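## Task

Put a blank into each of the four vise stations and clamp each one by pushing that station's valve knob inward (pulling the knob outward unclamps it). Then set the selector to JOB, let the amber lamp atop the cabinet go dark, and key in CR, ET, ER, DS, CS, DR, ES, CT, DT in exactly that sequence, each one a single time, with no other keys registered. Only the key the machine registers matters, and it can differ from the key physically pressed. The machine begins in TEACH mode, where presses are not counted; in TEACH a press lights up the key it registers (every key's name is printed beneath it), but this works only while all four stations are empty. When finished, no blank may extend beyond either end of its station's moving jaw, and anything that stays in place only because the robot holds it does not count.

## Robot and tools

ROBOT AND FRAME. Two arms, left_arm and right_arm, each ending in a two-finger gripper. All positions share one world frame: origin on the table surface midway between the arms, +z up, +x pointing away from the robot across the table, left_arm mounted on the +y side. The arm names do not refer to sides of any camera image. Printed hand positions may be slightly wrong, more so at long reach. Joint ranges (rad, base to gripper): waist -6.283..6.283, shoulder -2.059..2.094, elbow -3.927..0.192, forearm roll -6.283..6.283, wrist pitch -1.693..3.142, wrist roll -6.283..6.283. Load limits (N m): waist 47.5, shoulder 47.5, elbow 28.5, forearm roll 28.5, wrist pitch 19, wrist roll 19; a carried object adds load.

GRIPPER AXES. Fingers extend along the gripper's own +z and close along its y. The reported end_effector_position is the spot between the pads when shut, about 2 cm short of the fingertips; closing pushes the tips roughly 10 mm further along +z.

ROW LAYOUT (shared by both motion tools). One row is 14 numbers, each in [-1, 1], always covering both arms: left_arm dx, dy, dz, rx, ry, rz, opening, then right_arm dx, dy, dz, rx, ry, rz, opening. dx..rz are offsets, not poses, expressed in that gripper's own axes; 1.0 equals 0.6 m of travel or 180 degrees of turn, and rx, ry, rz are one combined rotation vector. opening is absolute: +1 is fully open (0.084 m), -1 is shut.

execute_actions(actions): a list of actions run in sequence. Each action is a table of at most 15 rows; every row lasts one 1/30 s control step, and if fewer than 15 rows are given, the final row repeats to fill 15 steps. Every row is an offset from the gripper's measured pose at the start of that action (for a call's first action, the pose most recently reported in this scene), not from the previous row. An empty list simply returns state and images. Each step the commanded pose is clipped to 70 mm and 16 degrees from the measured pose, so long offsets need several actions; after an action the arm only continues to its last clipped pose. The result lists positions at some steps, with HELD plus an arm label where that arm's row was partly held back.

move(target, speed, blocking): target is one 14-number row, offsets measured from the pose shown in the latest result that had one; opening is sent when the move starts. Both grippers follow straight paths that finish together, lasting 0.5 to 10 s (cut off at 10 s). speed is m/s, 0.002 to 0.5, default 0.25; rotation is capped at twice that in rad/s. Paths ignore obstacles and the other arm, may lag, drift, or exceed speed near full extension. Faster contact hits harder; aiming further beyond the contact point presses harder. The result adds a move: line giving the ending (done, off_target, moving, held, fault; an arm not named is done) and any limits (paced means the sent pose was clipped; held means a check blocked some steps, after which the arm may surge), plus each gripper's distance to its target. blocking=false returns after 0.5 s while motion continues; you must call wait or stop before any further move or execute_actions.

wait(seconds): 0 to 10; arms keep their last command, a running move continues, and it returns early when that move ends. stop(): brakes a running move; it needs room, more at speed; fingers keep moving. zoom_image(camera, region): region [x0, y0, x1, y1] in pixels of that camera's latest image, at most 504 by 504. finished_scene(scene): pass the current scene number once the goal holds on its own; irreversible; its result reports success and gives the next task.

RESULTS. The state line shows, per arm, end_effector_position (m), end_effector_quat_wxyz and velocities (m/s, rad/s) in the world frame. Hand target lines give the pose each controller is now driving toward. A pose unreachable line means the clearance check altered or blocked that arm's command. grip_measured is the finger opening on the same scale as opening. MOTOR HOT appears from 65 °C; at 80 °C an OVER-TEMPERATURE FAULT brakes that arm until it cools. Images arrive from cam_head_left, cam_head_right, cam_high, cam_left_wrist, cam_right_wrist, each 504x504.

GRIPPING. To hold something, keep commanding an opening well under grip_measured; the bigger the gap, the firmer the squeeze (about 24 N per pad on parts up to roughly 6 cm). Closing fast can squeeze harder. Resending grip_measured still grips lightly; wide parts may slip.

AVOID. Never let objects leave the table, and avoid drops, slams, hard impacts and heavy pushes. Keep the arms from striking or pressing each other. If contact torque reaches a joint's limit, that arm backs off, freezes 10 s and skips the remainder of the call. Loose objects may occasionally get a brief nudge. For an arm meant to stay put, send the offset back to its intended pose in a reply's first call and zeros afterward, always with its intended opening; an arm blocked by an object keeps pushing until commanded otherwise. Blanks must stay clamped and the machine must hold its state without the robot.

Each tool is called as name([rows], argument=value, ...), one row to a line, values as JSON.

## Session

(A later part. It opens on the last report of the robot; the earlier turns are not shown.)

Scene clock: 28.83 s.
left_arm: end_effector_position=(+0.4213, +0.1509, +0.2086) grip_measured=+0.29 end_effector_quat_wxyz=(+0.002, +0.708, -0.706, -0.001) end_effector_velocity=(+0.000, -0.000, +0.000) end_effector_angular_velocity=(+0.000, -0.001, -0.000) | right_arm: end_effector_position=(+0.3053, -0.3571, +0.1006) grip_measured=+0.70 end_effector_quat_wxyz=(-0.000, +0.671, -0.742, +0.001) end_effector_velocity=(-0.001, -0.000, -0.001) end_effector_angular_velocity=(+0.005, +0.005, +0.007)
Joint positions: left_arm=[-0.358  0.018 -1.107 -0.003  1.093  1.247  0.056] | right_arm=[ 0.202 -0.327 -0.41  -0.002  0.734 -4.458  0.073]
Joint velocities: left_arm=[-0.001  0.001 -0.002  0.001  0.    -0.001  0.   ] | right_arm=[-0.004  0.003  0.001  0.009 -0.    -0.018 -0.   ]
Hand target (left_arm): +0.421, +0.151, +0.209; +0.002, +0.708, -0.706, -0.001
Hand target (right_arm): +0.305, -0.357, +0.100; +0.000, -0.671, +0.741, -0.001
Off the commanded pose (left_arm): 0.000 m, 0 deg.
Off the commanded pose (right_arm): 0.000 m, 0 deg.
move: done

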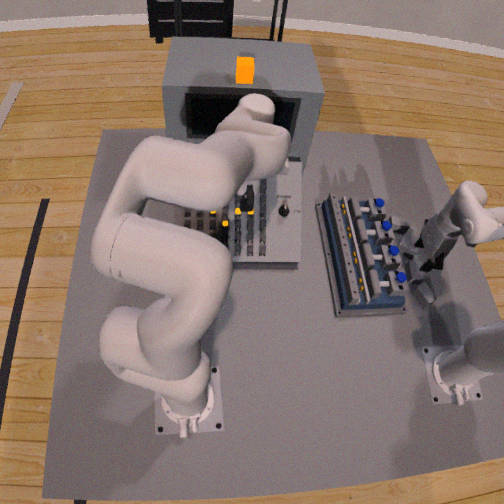

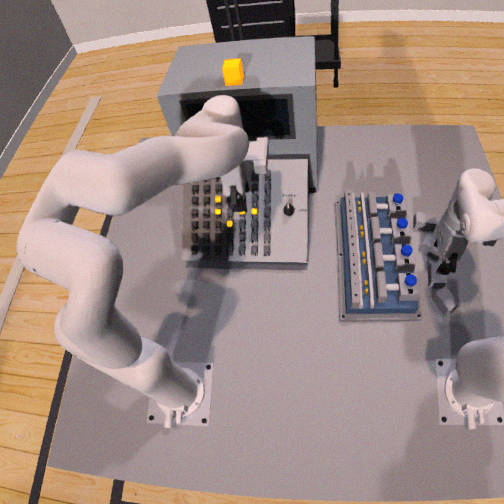

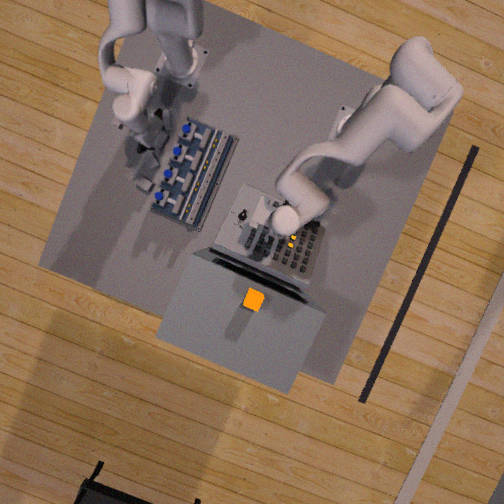

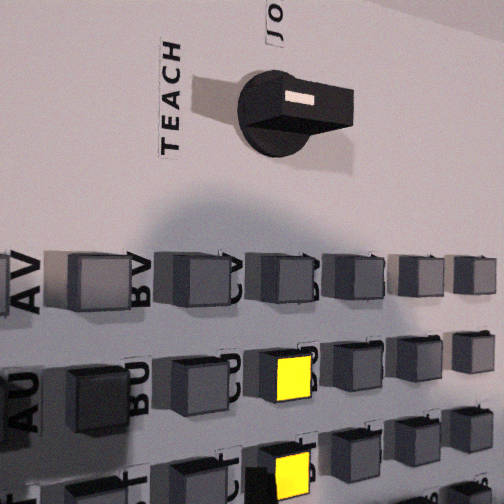

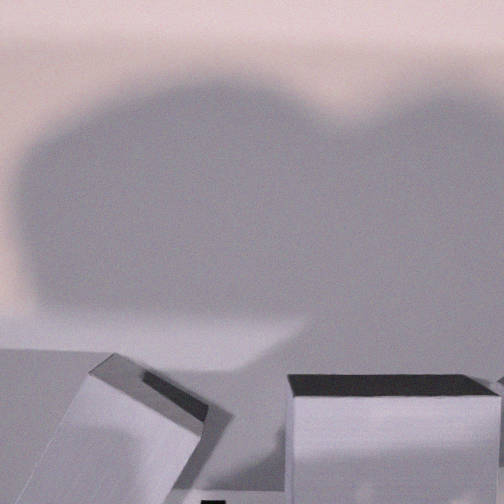

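move(target=[0,0,0,0,0,0,0.3,0,0.01,0.04,0,0,0,0.58])

move(target=[0,0,0,0,0,0,0.3,0,0,0.058,0,0,0,0.58], speed=0.1)

move(target=[0,0,0,0,0,0,0.3,0,0,0,0,0,0,0])

Scene clock: 30.90 s.
left_arm: end_effector_position=(+0.4213, +0.1509, +0.2086) grip_measured=+0.29 end_effector_quat_wxyz=(+0.002, +0.708, -0.706, -0.001) end_effector_velocity=(-0.000, -0.000, -0.000) end_effector_angular_velocity=(-0.000, +0.001, -0.000) | right_arm: end_effector_position=(+0.2995, -0.3564, +0.0769) grip_measured=+0.57 end_effector_quat_wxyz=(-0.001, +0.671, -0.742, +0.001) end_effector_velocity=(+0.000, +0.000, -0.001) end_effector_angular_velocity=(+0.001, -0.003, -0.001)
Joint positions: left_arm=[-0.358  0.018 -1.107 -0.003  1.093  1.247  0.056] | right_arm=[ 0.207 -0.279 -0.366 -0.002  0.643 -4.453  0.068]
Joint velocities: left_arm=[-0.    -0.     0.    -0.001  0.001  0.001  0.   ] | right_arm=[ 0.     0.002  0.003  0.001 -0.008  0.     0.   ]
Hand target (left_arm): +0.421, +0.151, +0.209; +0.002, +0.708, -0.706, -0.001
Hand target (right_arm): +0.299, -0.356, +0.077; +0.001, -0.671, +0.742, -0.001
Off the commanded pose (left_arm): 0.000 m, 0 deg.
Off the commanded pose (right_arm): 0.000 m, 0 deg.
move: done

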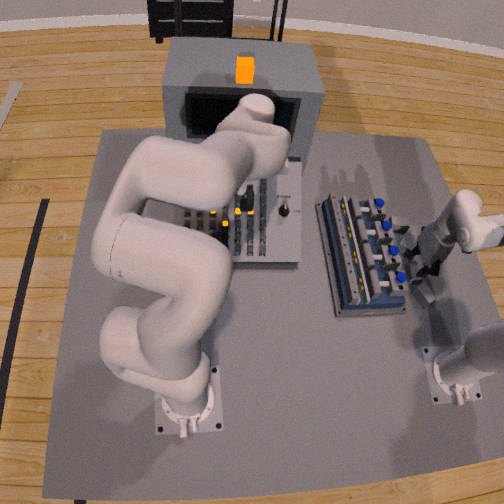

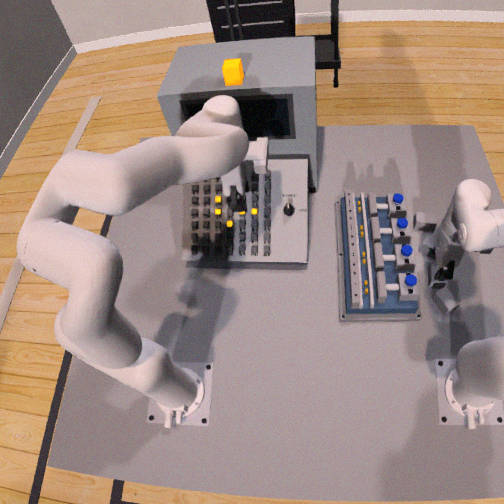

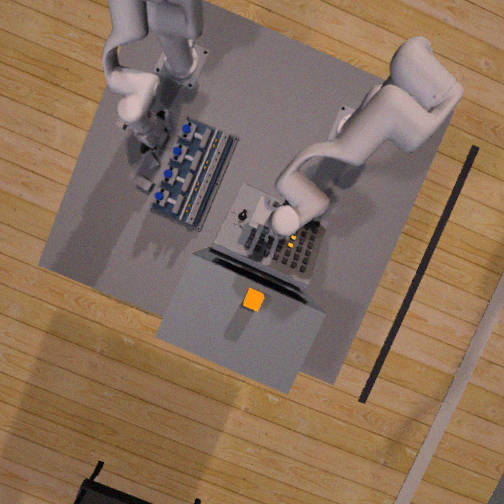

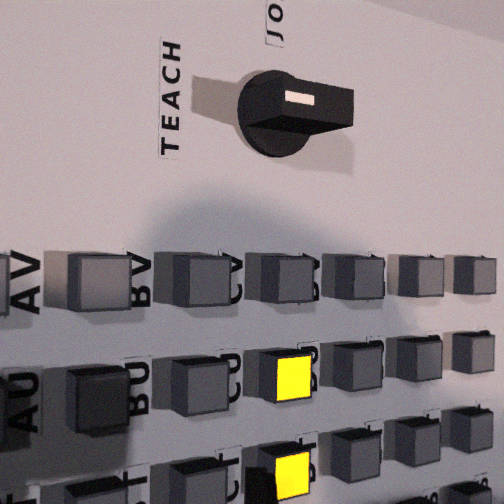

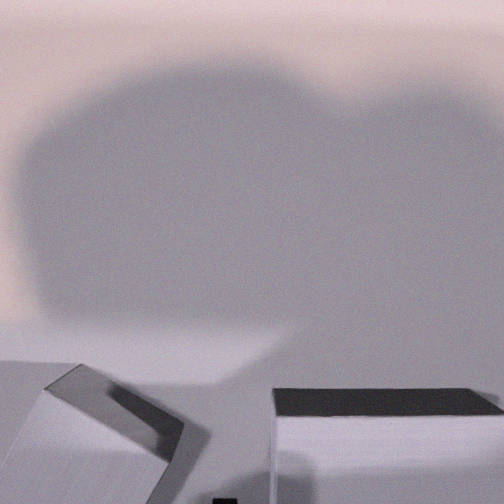

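Scene clock: 31.77 s.
left_arm: end_effector_position=(+0.4213, +0.1509, +0.2086) grip_measured=+0.29 end_effector_quat_wxyz=(+0.002, +0.708, -0.706, -0.001) end_effector_velocity=(+0.000, -0.000, +0.000) end_effector_angular_velocity=(-0.000, -0.002, +0.000) | right_arm: end_effector_position=(+0.2996, -0.3563, +0.0424) grip_measured=+0.57 end_effector_quat_wxyz=(-0.001, +0.671, -0.742, +0.001) end_effector_velocity=(-0.000, +0.000, -0.001) end_effector_angular_velocity=(+0.002, +0.001, -0.003)
Joint positions: left_arm=[-0.358  0.018 -1.107 -0.003  1.093  1.247  0.056] | right_arm=[ 0.207 -0.158 -0.345 -0.002  0.5   -4.453  0.068]
Joint velocities: left_arm=[-0.    -0.    -0.     0.    -0.001 -0.001  0.   ] | right_arm=[-0.     0.004  0.001  0.003 -0.005  0.     0.   ]
Hand target (left_arm): +0.421, +0.151, +0.209; +0.002, +0.708, -0.706, -0.001
Hand target (right_arm): +0.299, -0.356, +0.042; +0.001, -0.671, +0.742, -0.001
Off the commanded pose (left_arm): 0.000 m, 0 deg.
Off the commanded pose (right_arm): 0.000 m, 0 deg.
move: done

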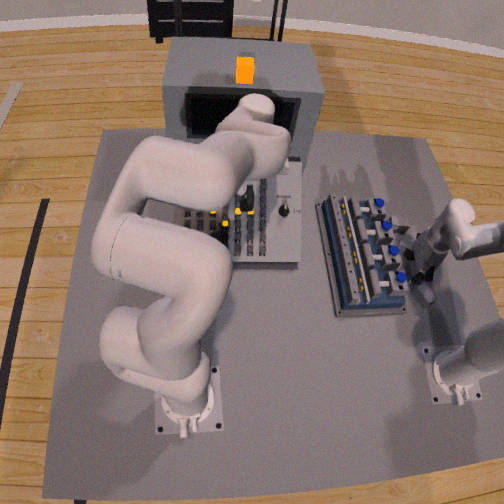

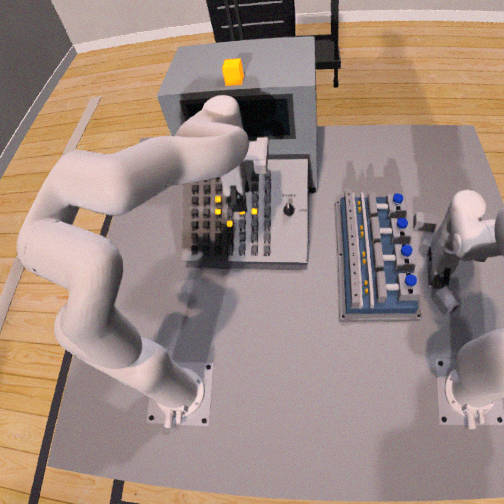

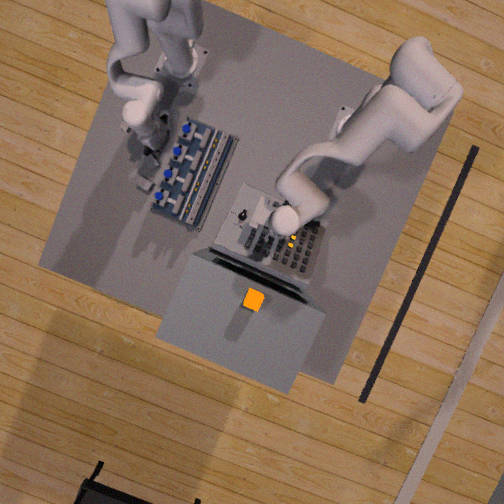

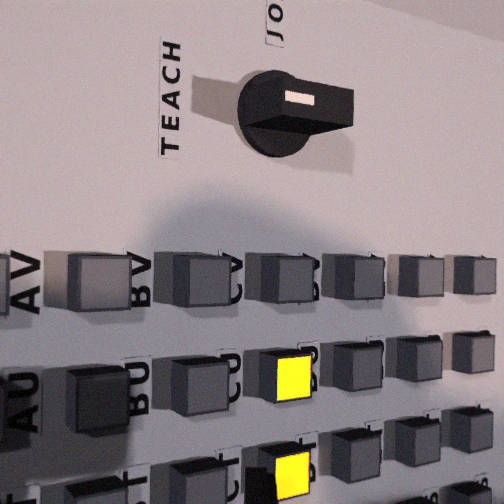

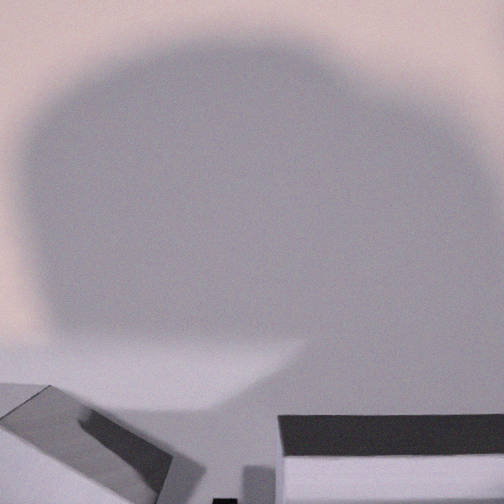

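Scene clock: 32.27 s.
left_arm: end_effector_position=(+0.4213, +0.1509, +0.2086) grip_measured=+0.29 end_effector_quat_wxyz=(+0.002, +0.708, -0.706, -0.001) end_effector_velocity=(-0.000, +0.000, -0.000) end_effector_angular_velocity=(+0.001, +0.000, -0.001) | right_arm: end_effector_position=(+0.2995, -0.3564, +0.0424) grip_measured=+0.37 end_effector_quat_wxyz=(-0.001, +0.671, -0.742, +0.001) end_effector_velocity=(+0.000, +0.000, +0.000) end_effector_angular_velocity=(+0.001, -0.000, -0.001)
Joint positions: left_arm=[-0.358  0.018 -1.107 -0.003  1.093  1.247  0.056] | right_arm=[ 0.207 -0.158 -0.345 -0.002  0.5   -4.453  0.06 ]
Joint velocities: left_arm=[-0.    -0.     0.     0.001  0.    -0.     0.   ] | right_arm=[-0.     0.    -0.001  0.001  0.    -0.001 -0.   ]
Hand target (left_arm): +0.421, +0.151, +0.209; +0.002, +0.708, -0.706, -0.001
Hand target (right_arm): +0.300, -0.356, +0.042; +0.001, -0.671, +0.742, -0.001
Off the commanded pose (left_arm): 0.000 m, 0 deg.
Off the commanded pose (right_arm): 0.000 m, 0 deg.
move: done

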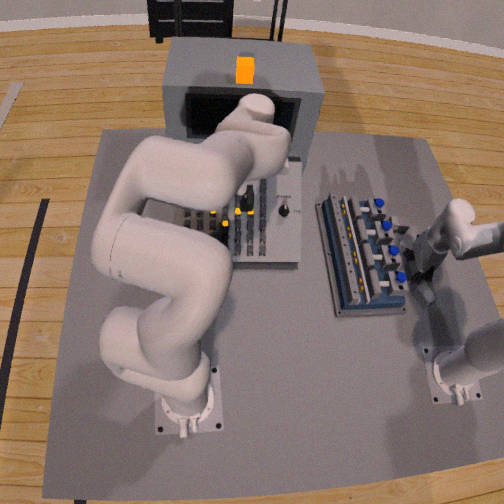

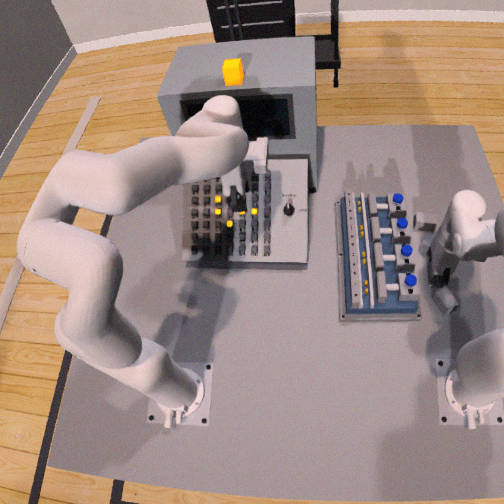

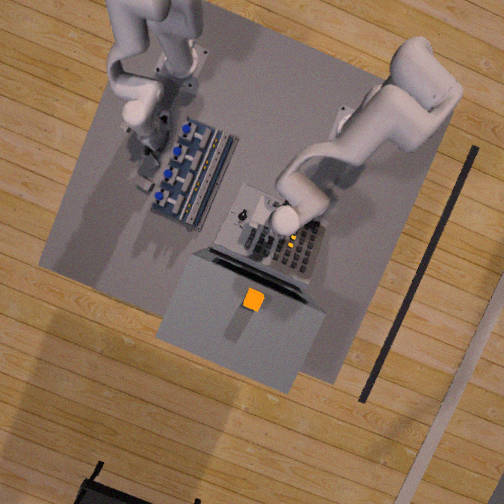

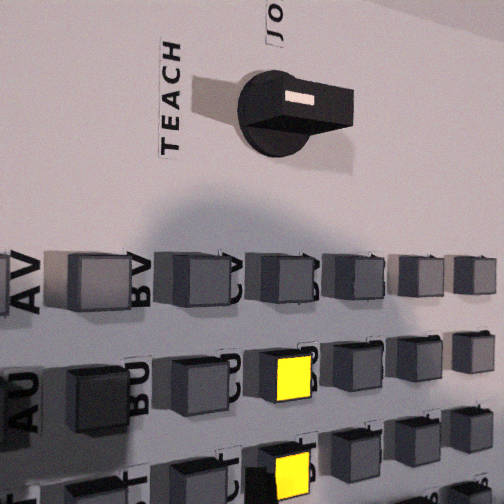

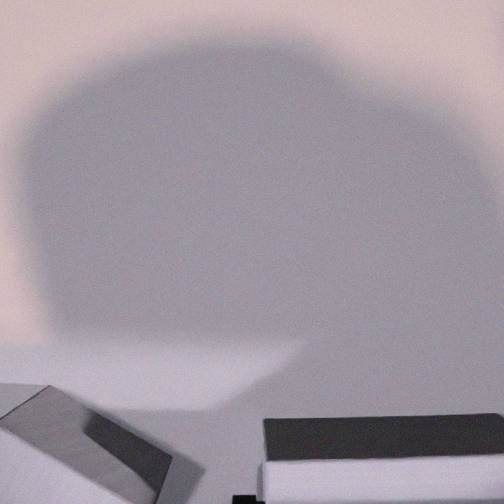

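execute_actions([
  [[0,0,0,0,0,0,0.3,0,0,-0.03,0,0,0,0],[0,0,0,0,0,0,0.3,0,0,-0.07,0,0,0,0],[0,0,0,0,0,0,0.3,0,0,-0.12,0,0,0,0],[0,0,0,0,0,0,0.3,0,0,-0.18,0,0,0,0]],
])

move(target=[0,0,0,0,0,0,0.3,-0.325,-0.0175,0,0,0,-0.033,0], speed=0.35)

Scene clock: 33.83 s.
left_arm: end_effector_position=(+0.4213, +0.1509, +0.2086) grip_measured=+0.29 end_effector_quat_wxyz=(+0.002, +0.708, -0.706, -0.001) end_effector_velocity=(+0.000, +0.000, +0.000) end_effector_angular_velocity=(+0.001, -0.001, -0.000) | right_arm: end_effector_position=(+0.3029, -0.3560, +0.1449) grip_measured=+0.37 end_effector_quat_wxyz=(-0.004, +0.671, -0.742, +0.004) end_effector_velocity=(-0.037, -0.006, +0.064) end_effector_angular_velocity=(-0.016, +0.095, -0.000)
Joint positions: left_arm=[-0.358  0.018 -1.107 -0.003  1.093  1.247  0.056] | right_arm=[ 0.207 -0.447 -0.457 -0.002  0.892 -4.453  0.06 ]
Joint velocities: left_arm=[-0.    -0.     0.     0.001 -0.001 -0.    -0.   ] | right_arm=[-0.    -0.194 -0.078 -0.001  0.368 -0.     0.   ]
Hand target (left_arm): +0.421, +0.151, +0.209; +0.002, +0.708, -0.706, -0.001
Hand target (right_arm): +0.300, -0.356, +0.150; +0.001, -0.671, +0.742, -0.002
Off the commanded pose (left_arm): 0.000 m, 0 deg.
Off the commanded pose (right_arm): 0.007 m, 0 deg.
Step readings (end_effector_position):
0: left_arm (+0.4213, +0.1509, +0.2086) | right_arm (+0.2996, -0.3564, +0.0424)
1: left_arm (+0.4213, +0.1509, +0.2086) | right_arm (+0.2995, -0.3564, +0.0424)
2: left_arm (+0.4213, +0.1509, +0.2086) | right_arm (+0.2988, -0.3565, +0.0434)
4: left_arm (+0.4213, +0.1509, +0.2086) | right_arm (+0.2978, -0.3567, +0.0539)
8: left_arm (+0.4213, +0.1509, +0.2086) | right_arm (+0.3071, -0.3552, +0.0978)
15: end_effector_position above

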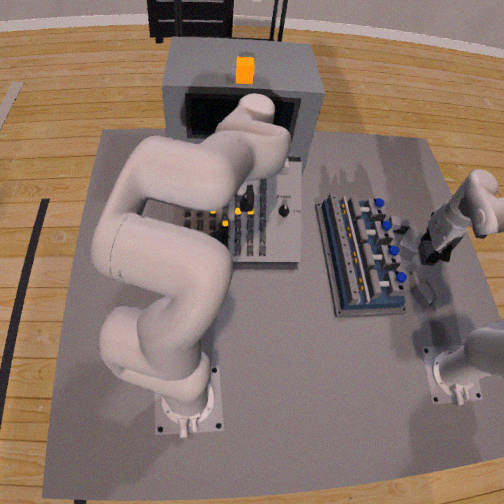

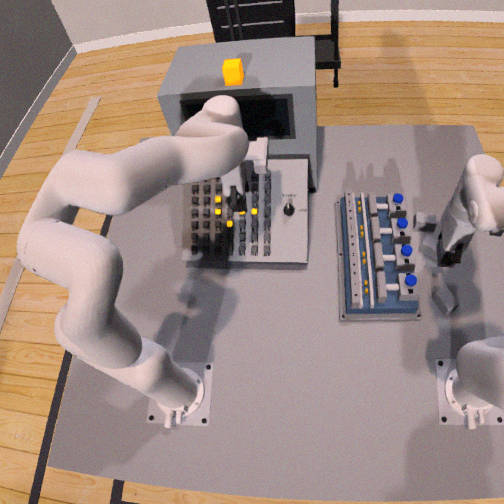

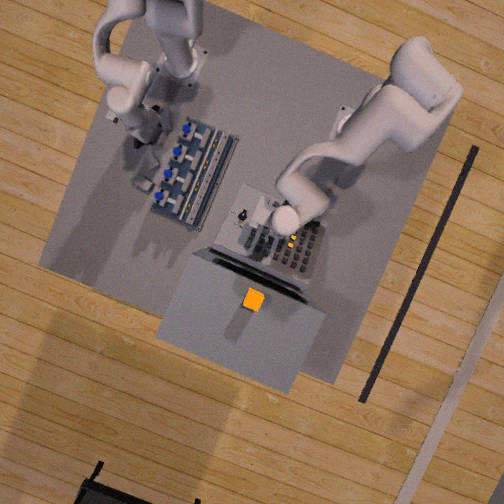

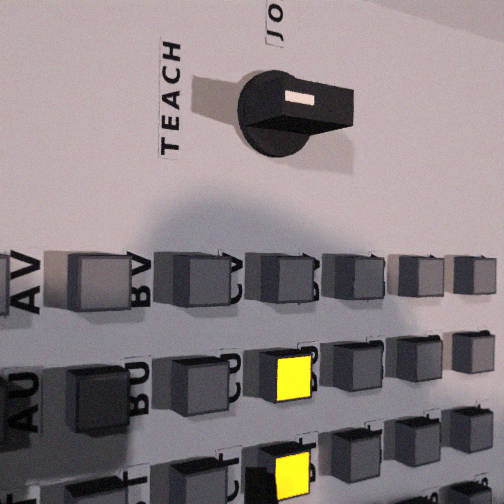

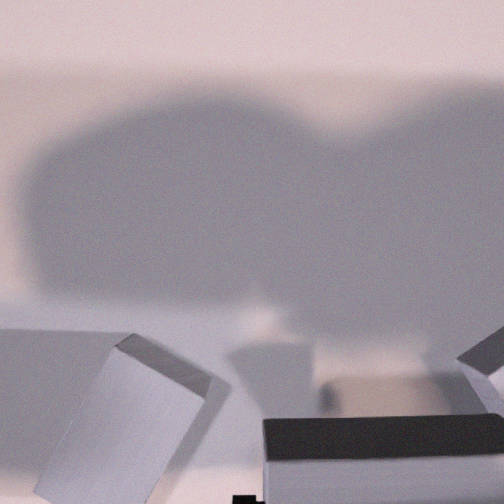

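Scene clock: 35.00 s.
left_arm: end_effector_position=(+0.4213, +0.1509, +0.2086) grip_measured=+0.29 end_effector_quat_wxyz=(+0.002, +0.708, -0.706, -0.001) end_effector_velocity=(-0.000, -0.000, -0.000) end_effector_angular_velocity=(+0.000, +0.001, -0.000) | right_arm: end_effector_position=(+0.3328, -0.1630, +0.1455) grip_measured=+0.37 end_effector_quat_wxyz=(-0.005, +0.708, -0.706, +0.004) end_effector_velocity=(+0.001, +0.002, +0.001) end_effector_angular_velocity=(-0.001, -0.001, +0.003)
Joint positions: left_arm=[-0.358  0.018 -1.107 -0.003  1.093  1.247  0.056] | right_arm=[ 0.662 -0.076 -0.804 -0.007  0.869 -4.098  0.06 ]
Joint velocities: left_arm=[-0.     0.     0.    -0.     0.001 -0.     0.   ] | right_arm=[ 0.004  0.006 -0.008 -0.002  0.002  0.002  0.   ]
Hand target (left_arm): +0.421, +0.151, +0.209; +0.002, +0.708, -0.706, -0.001
Hand target (right_arm): +0.333, -0.163, +0.145; -0.005, +0.708, -0.706, +0.004
Off the commanded pose (left_arm): 0.000 m, 0 deg.
Off the commanded pose (right_arm): 0.000 m, 0 deg.
move: done

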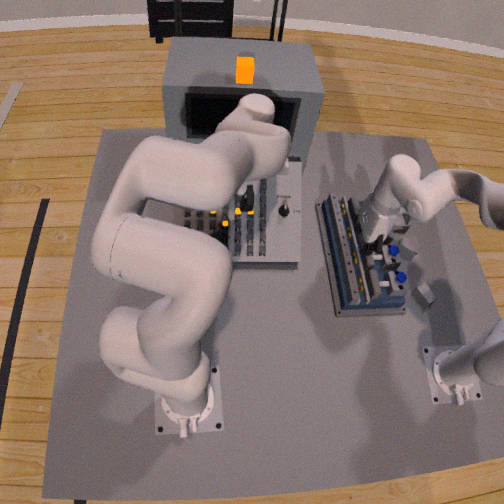

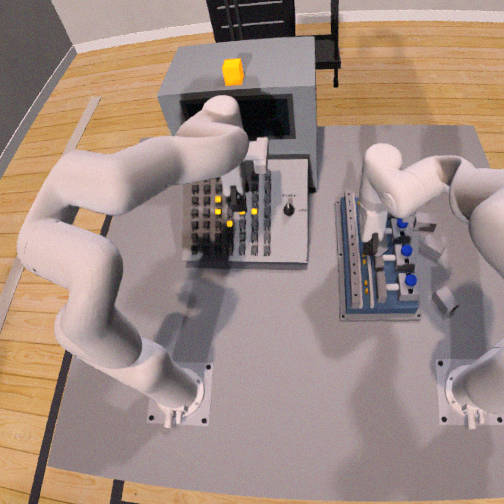

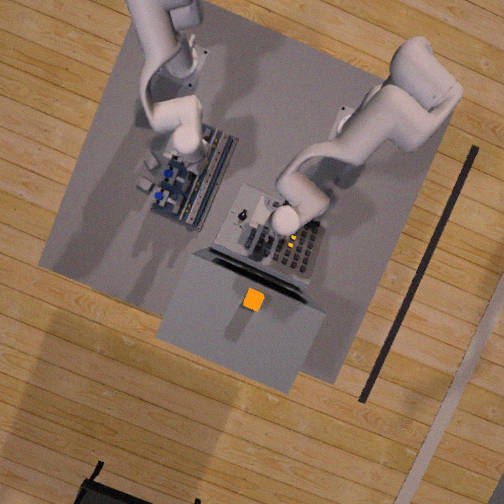

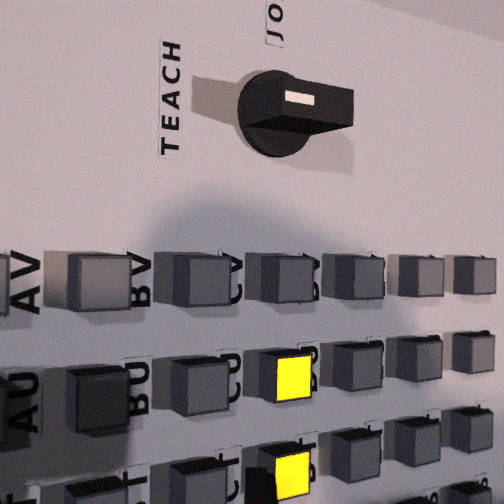

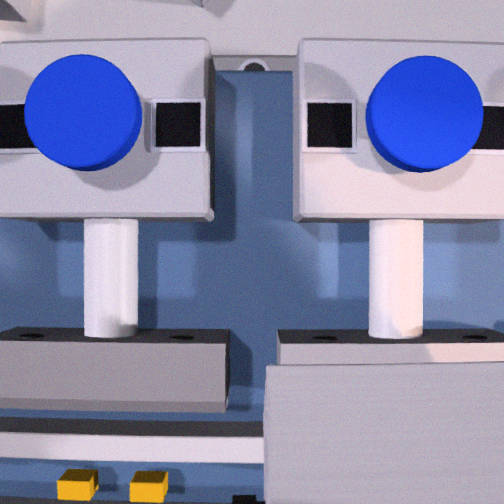

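zoom_image(camera="cam_head_right", region=[330,190,450,320])

zoom_image(camera="cam_head_left", region=[320,190,440,320])

Region (330, 190, 450, 320) of cam_head_right's 504x504 image, scaled by 3.877, with more detail than that image has; it fills the left 465 columns of this view, and the rest is white.

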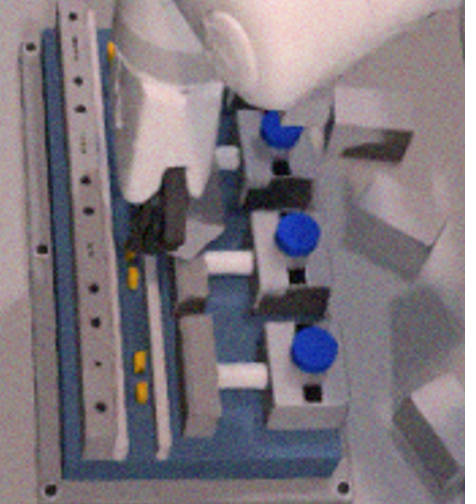

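Region (320, 190, 440, 320) of cam_head_left's 504x504 image, scaled by 3.877, with more detail than that image has; it fills the left 465 columns of this view, and the rest is white.

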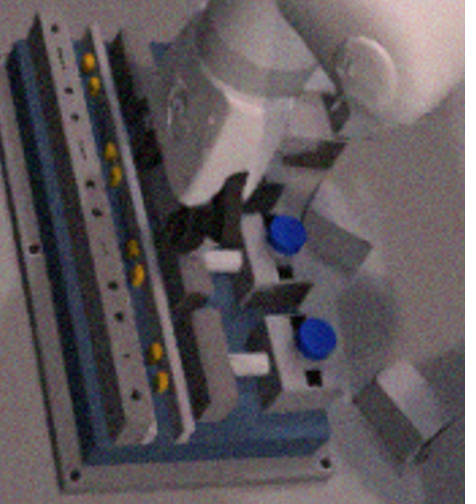

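execute_actions([
  [[0,0,0,0,0,0,0.3,0,0,-0.03,0,0,0,0],[0,0,0,0,0,0,0.3,0,0,-0.07,0,0,0,0]],
])

move(target=[0,0,0,0,0,0,0.3,0.34,0.058,0,0.003,0,0,0], speed=0.35)

move(target=[0,0,0,0,0,0,0.3,0,0,0.22,0,0,0,0], speed=0.15)

Scene clock: 38.17 s.
left_arm: end_effector_position=(+0.4213, +0.1509, +0.2086) grip_measured=+0.29 end_effector_quat_wxyz=(+0.002, +0.708, -0.706, -0.001) end_effector_velocity=(-0.000, +0.000, +0.000) end_effector_angular_velocity=(+0.000, -0.000, +0.000) | right_arm: end_effector_position=(+0.3321, -0.1634, +0.1864) grip_measured=+0.37 end_effector_quat_wxyz=(-0.004, +0.708, -0.706, +0.003) end_effector_velocity=(+0.002, +0.002, +0.007) end_effector_angular_velocity=(+0.005, -0.007, +0.001)
Joint positions: left_arm=[-0.358  0.018 -1.107 -0.003  1.093  1.247  0.056] | right_arm=[ 0.663 -0.136 -0.866 -0.006  0.994 -4.098  0.06 ]
Joint velocities: left_arm=[-0.    -0.001  0.     0.     0.001 -0.     0.   ] | right_arm=[ 0.    -0.004 -0.013 -0.     0.009 -0.     0.   ]
Hand target (left_arm): +0.421, +0.151, +0.209; +0.002, +0.708, -0.706, -0.001
Hand target (right_arm): +0.333, -0.163, +0.187; -0.005, +0.708, -0.706, +0.004
Off the commanded pose (left_arm): 0.000 m, 0 deg.
Off the commanded pose (right_arm): 0.001 m, 0 deg.
Step readings (end_effector_position):
0: left_arm (+0.4213, +0.1509, +0.2086) | right_arm (+0.3329, -0.1626, +0.1454)
1: left_arm (+0.4213, +0.1509, +0.2086) | right_arm (+0.3328, -0.1627, +0.1455)
2: left_arm (+0.4213, +0.1509, +0.2086) | right_arm (+0.3322, -0.1631, +0.1466)
4: left_arm (+0.4213, +0.1509, +0.2086) | right_arm (+0.3311, -0.1640, +0.1576)
8: left_arm (+0.4213, +0.1509, +0.2086) | right_arm (+0.3351, -0.1613, +0.1862)
15: end_effector_position above

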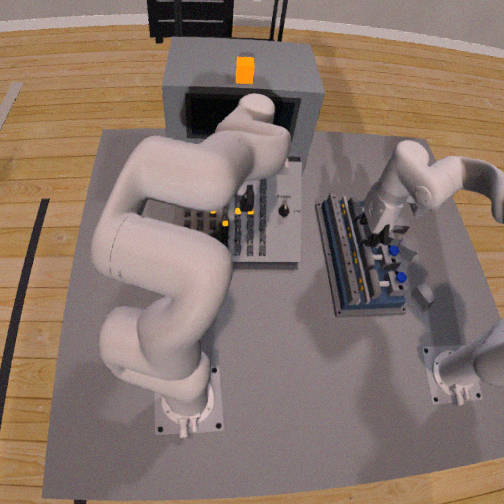

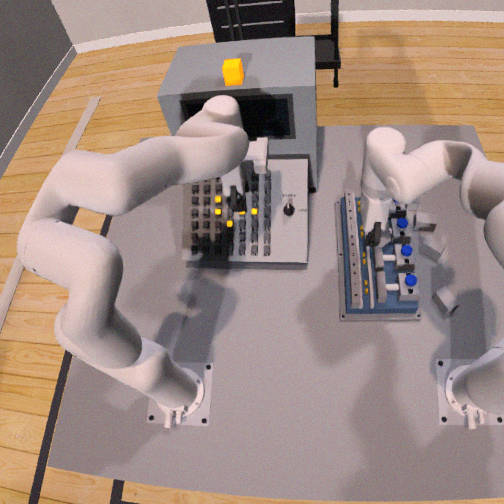

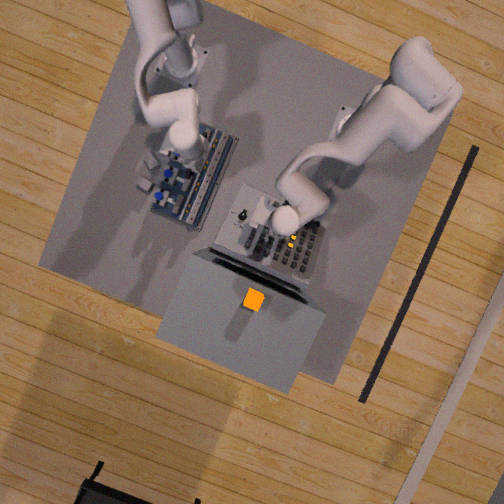

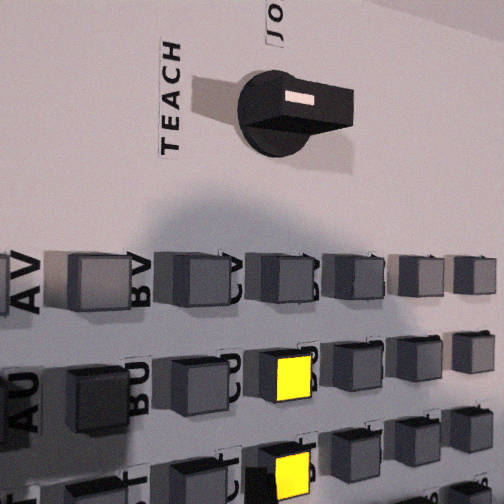

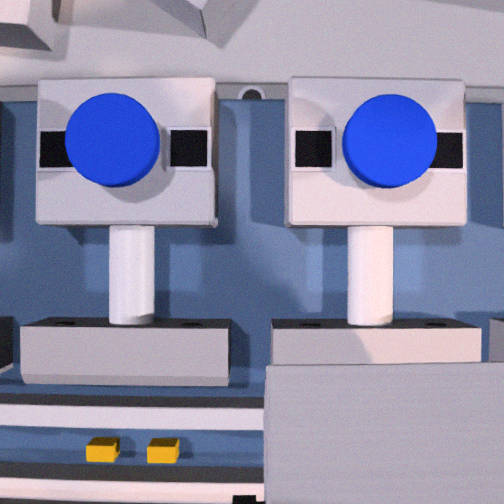

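Scene clock: 39.37 s.
left_arm: end_effector_position=(+0.4213, +0.1509, +0.2086) grip_measured=+0.29 end_effector_quat_wxyz=(+0.002, +0.708, -0.706, -0.001) end_effector_velocity=(-0.000, -0.000, +0.000) end_effector_angular_velocity=(+0.001, +0.000, -0.001) | right_arm: end_effector_position=(+0.2979, -0.3676, +0.1860) grip_measured=+0.37 end_effector_quat_wxyz=(-0.006, +0.708, -0.706, +0.007) end_effector_velocity=(-0.000, -0.002, +0.001) end_effector_angular_velocity=(+0.002, -0.000, +0.001)
Joint positions: left_arm=[-0.358  0.018 -1.107 -0.003  1.093  1.247  0.056] | right_arm=[ 0.174 -0.547 -0.507 -0.004  1.035 -4.588  0.06 ]
Joint velocities: left_arm=[-0.001 -0.001  0.     0.001  0.001 -0.001 -0.   ] | right_arm=[-0.008 -0.003  0.     0.003  0.002 -0.01  -0.   ]
Hand target (left_arm): +0.421, +0.151, +0.209; +0.002, +0.708, -0.706, -0.001
Hand target (right_arm): +0.298, -0.368, +0.186; -0.006, +0.708, -0.706, +0.007
Off the commanded pose (left_arm): 0.000 m, 0 deg.
Off the commanded pose (right_arm): 0.000 m, 0 deg.
move: done

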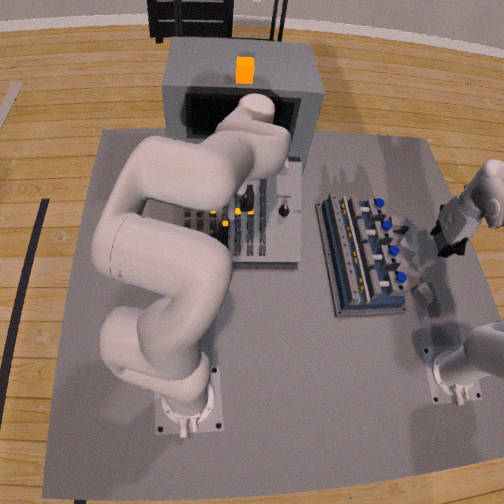

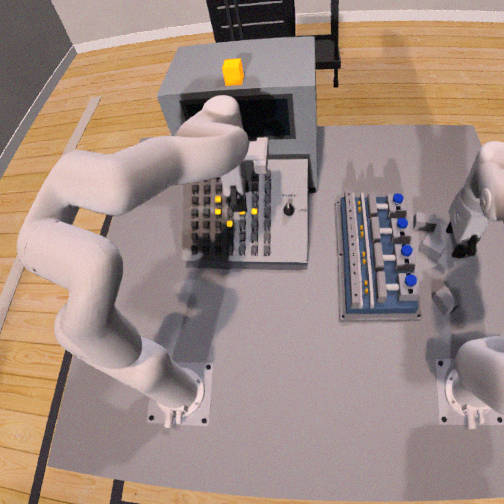

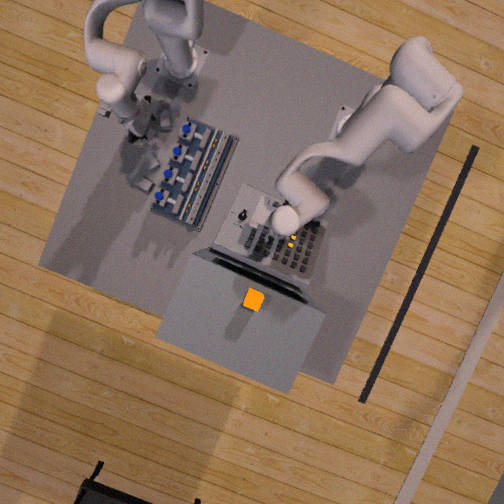

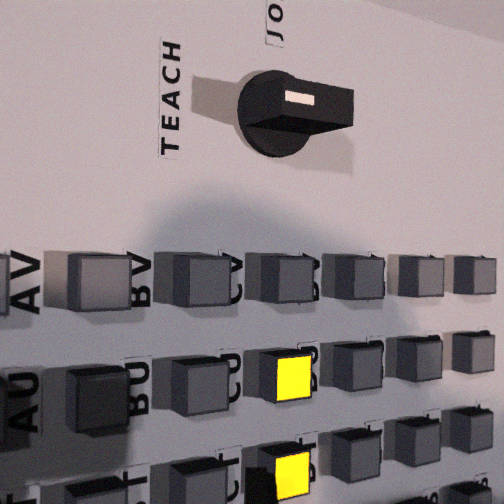

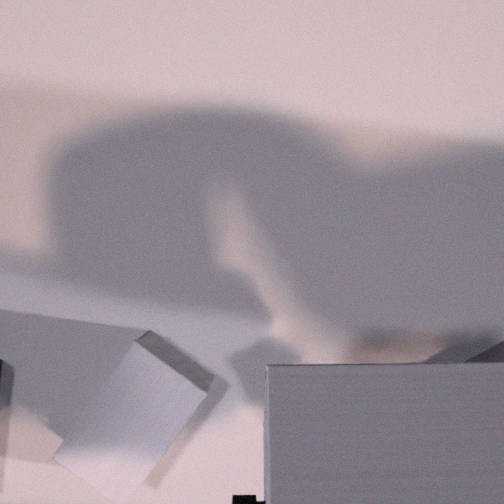

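Scene clock: 40.77 s.
left_arm: end_effector_position=(+0.4213, +0.1509, +0.2086) grip_measured=+0.29 end_effector_quat_wxyz=(+0.002, +0.708, -0.706, -0.001) end_effector_velocity=(+0.000, +0.000, -0.000) end_effector_angular_velocity=(+0.001, -0.000, -0.000) | right_arm: end_effector_position=(+0.3001, -0.3673, +0.0544) grip_measured=+0.37 end_effector_quat_wxyz=(-0.007, +0.708, -0.706, +0.007) end_effector_velocity=(-0.001, -0.000, -0.003) end_effector_angular_velocity=(-0.000, +0.004, -0.001)
Joint positions: left_arm=[-0.358  0.018 -1.107 -0.003  1.093  1.247  0.056] | right_arm=[ 0.173 -0.216 -0.332 -0.006  0.528 -4.588  0.06 ]
Joint velocities: left_arm=[ 0.     0.001 -0.     0.001 -0.    -0.    -0.   ] | right_arm=[ 0.     0.009  0.001  0.001 -0.006  0.001 -0.   ]
Hand target (left_arm): +0.421, +0.151, +0.209; +0.002, +0.708, -0.706, -0.001
Hand target (right_arm): +0.300, -0.367, +0.054; -0.006, +0.708, -0.706, +0.007
Off the commanded pose (left_arm): 0.000 m, 0 deg.
Off the commanded pose (right_arm): 0.001 m, 0 deg.
move: done

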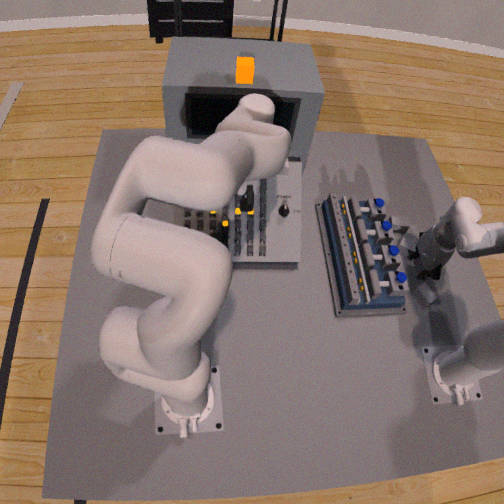

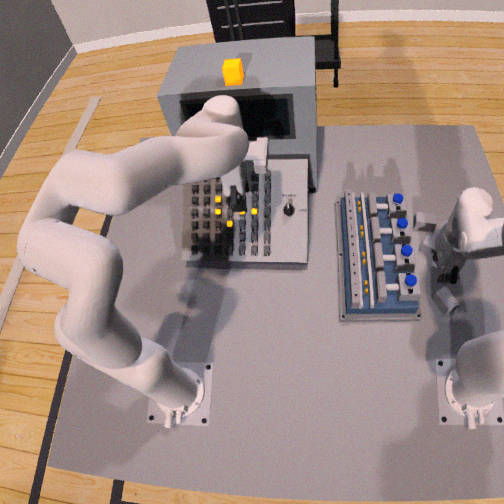

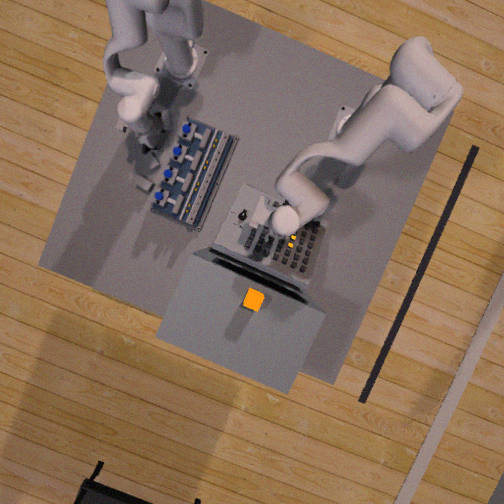

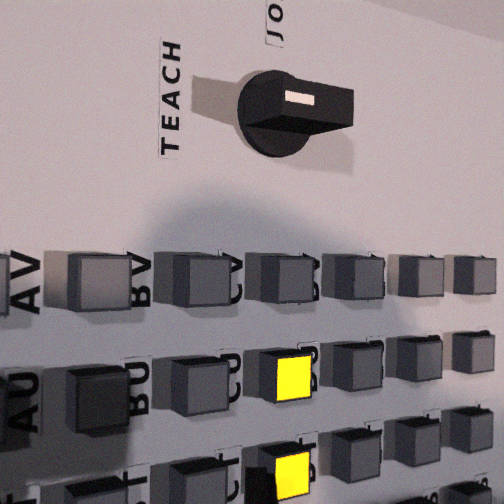

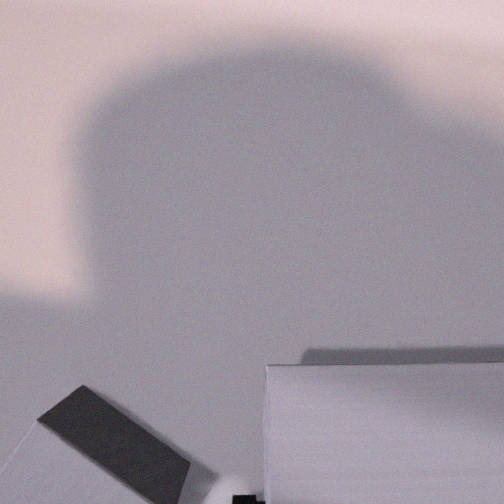

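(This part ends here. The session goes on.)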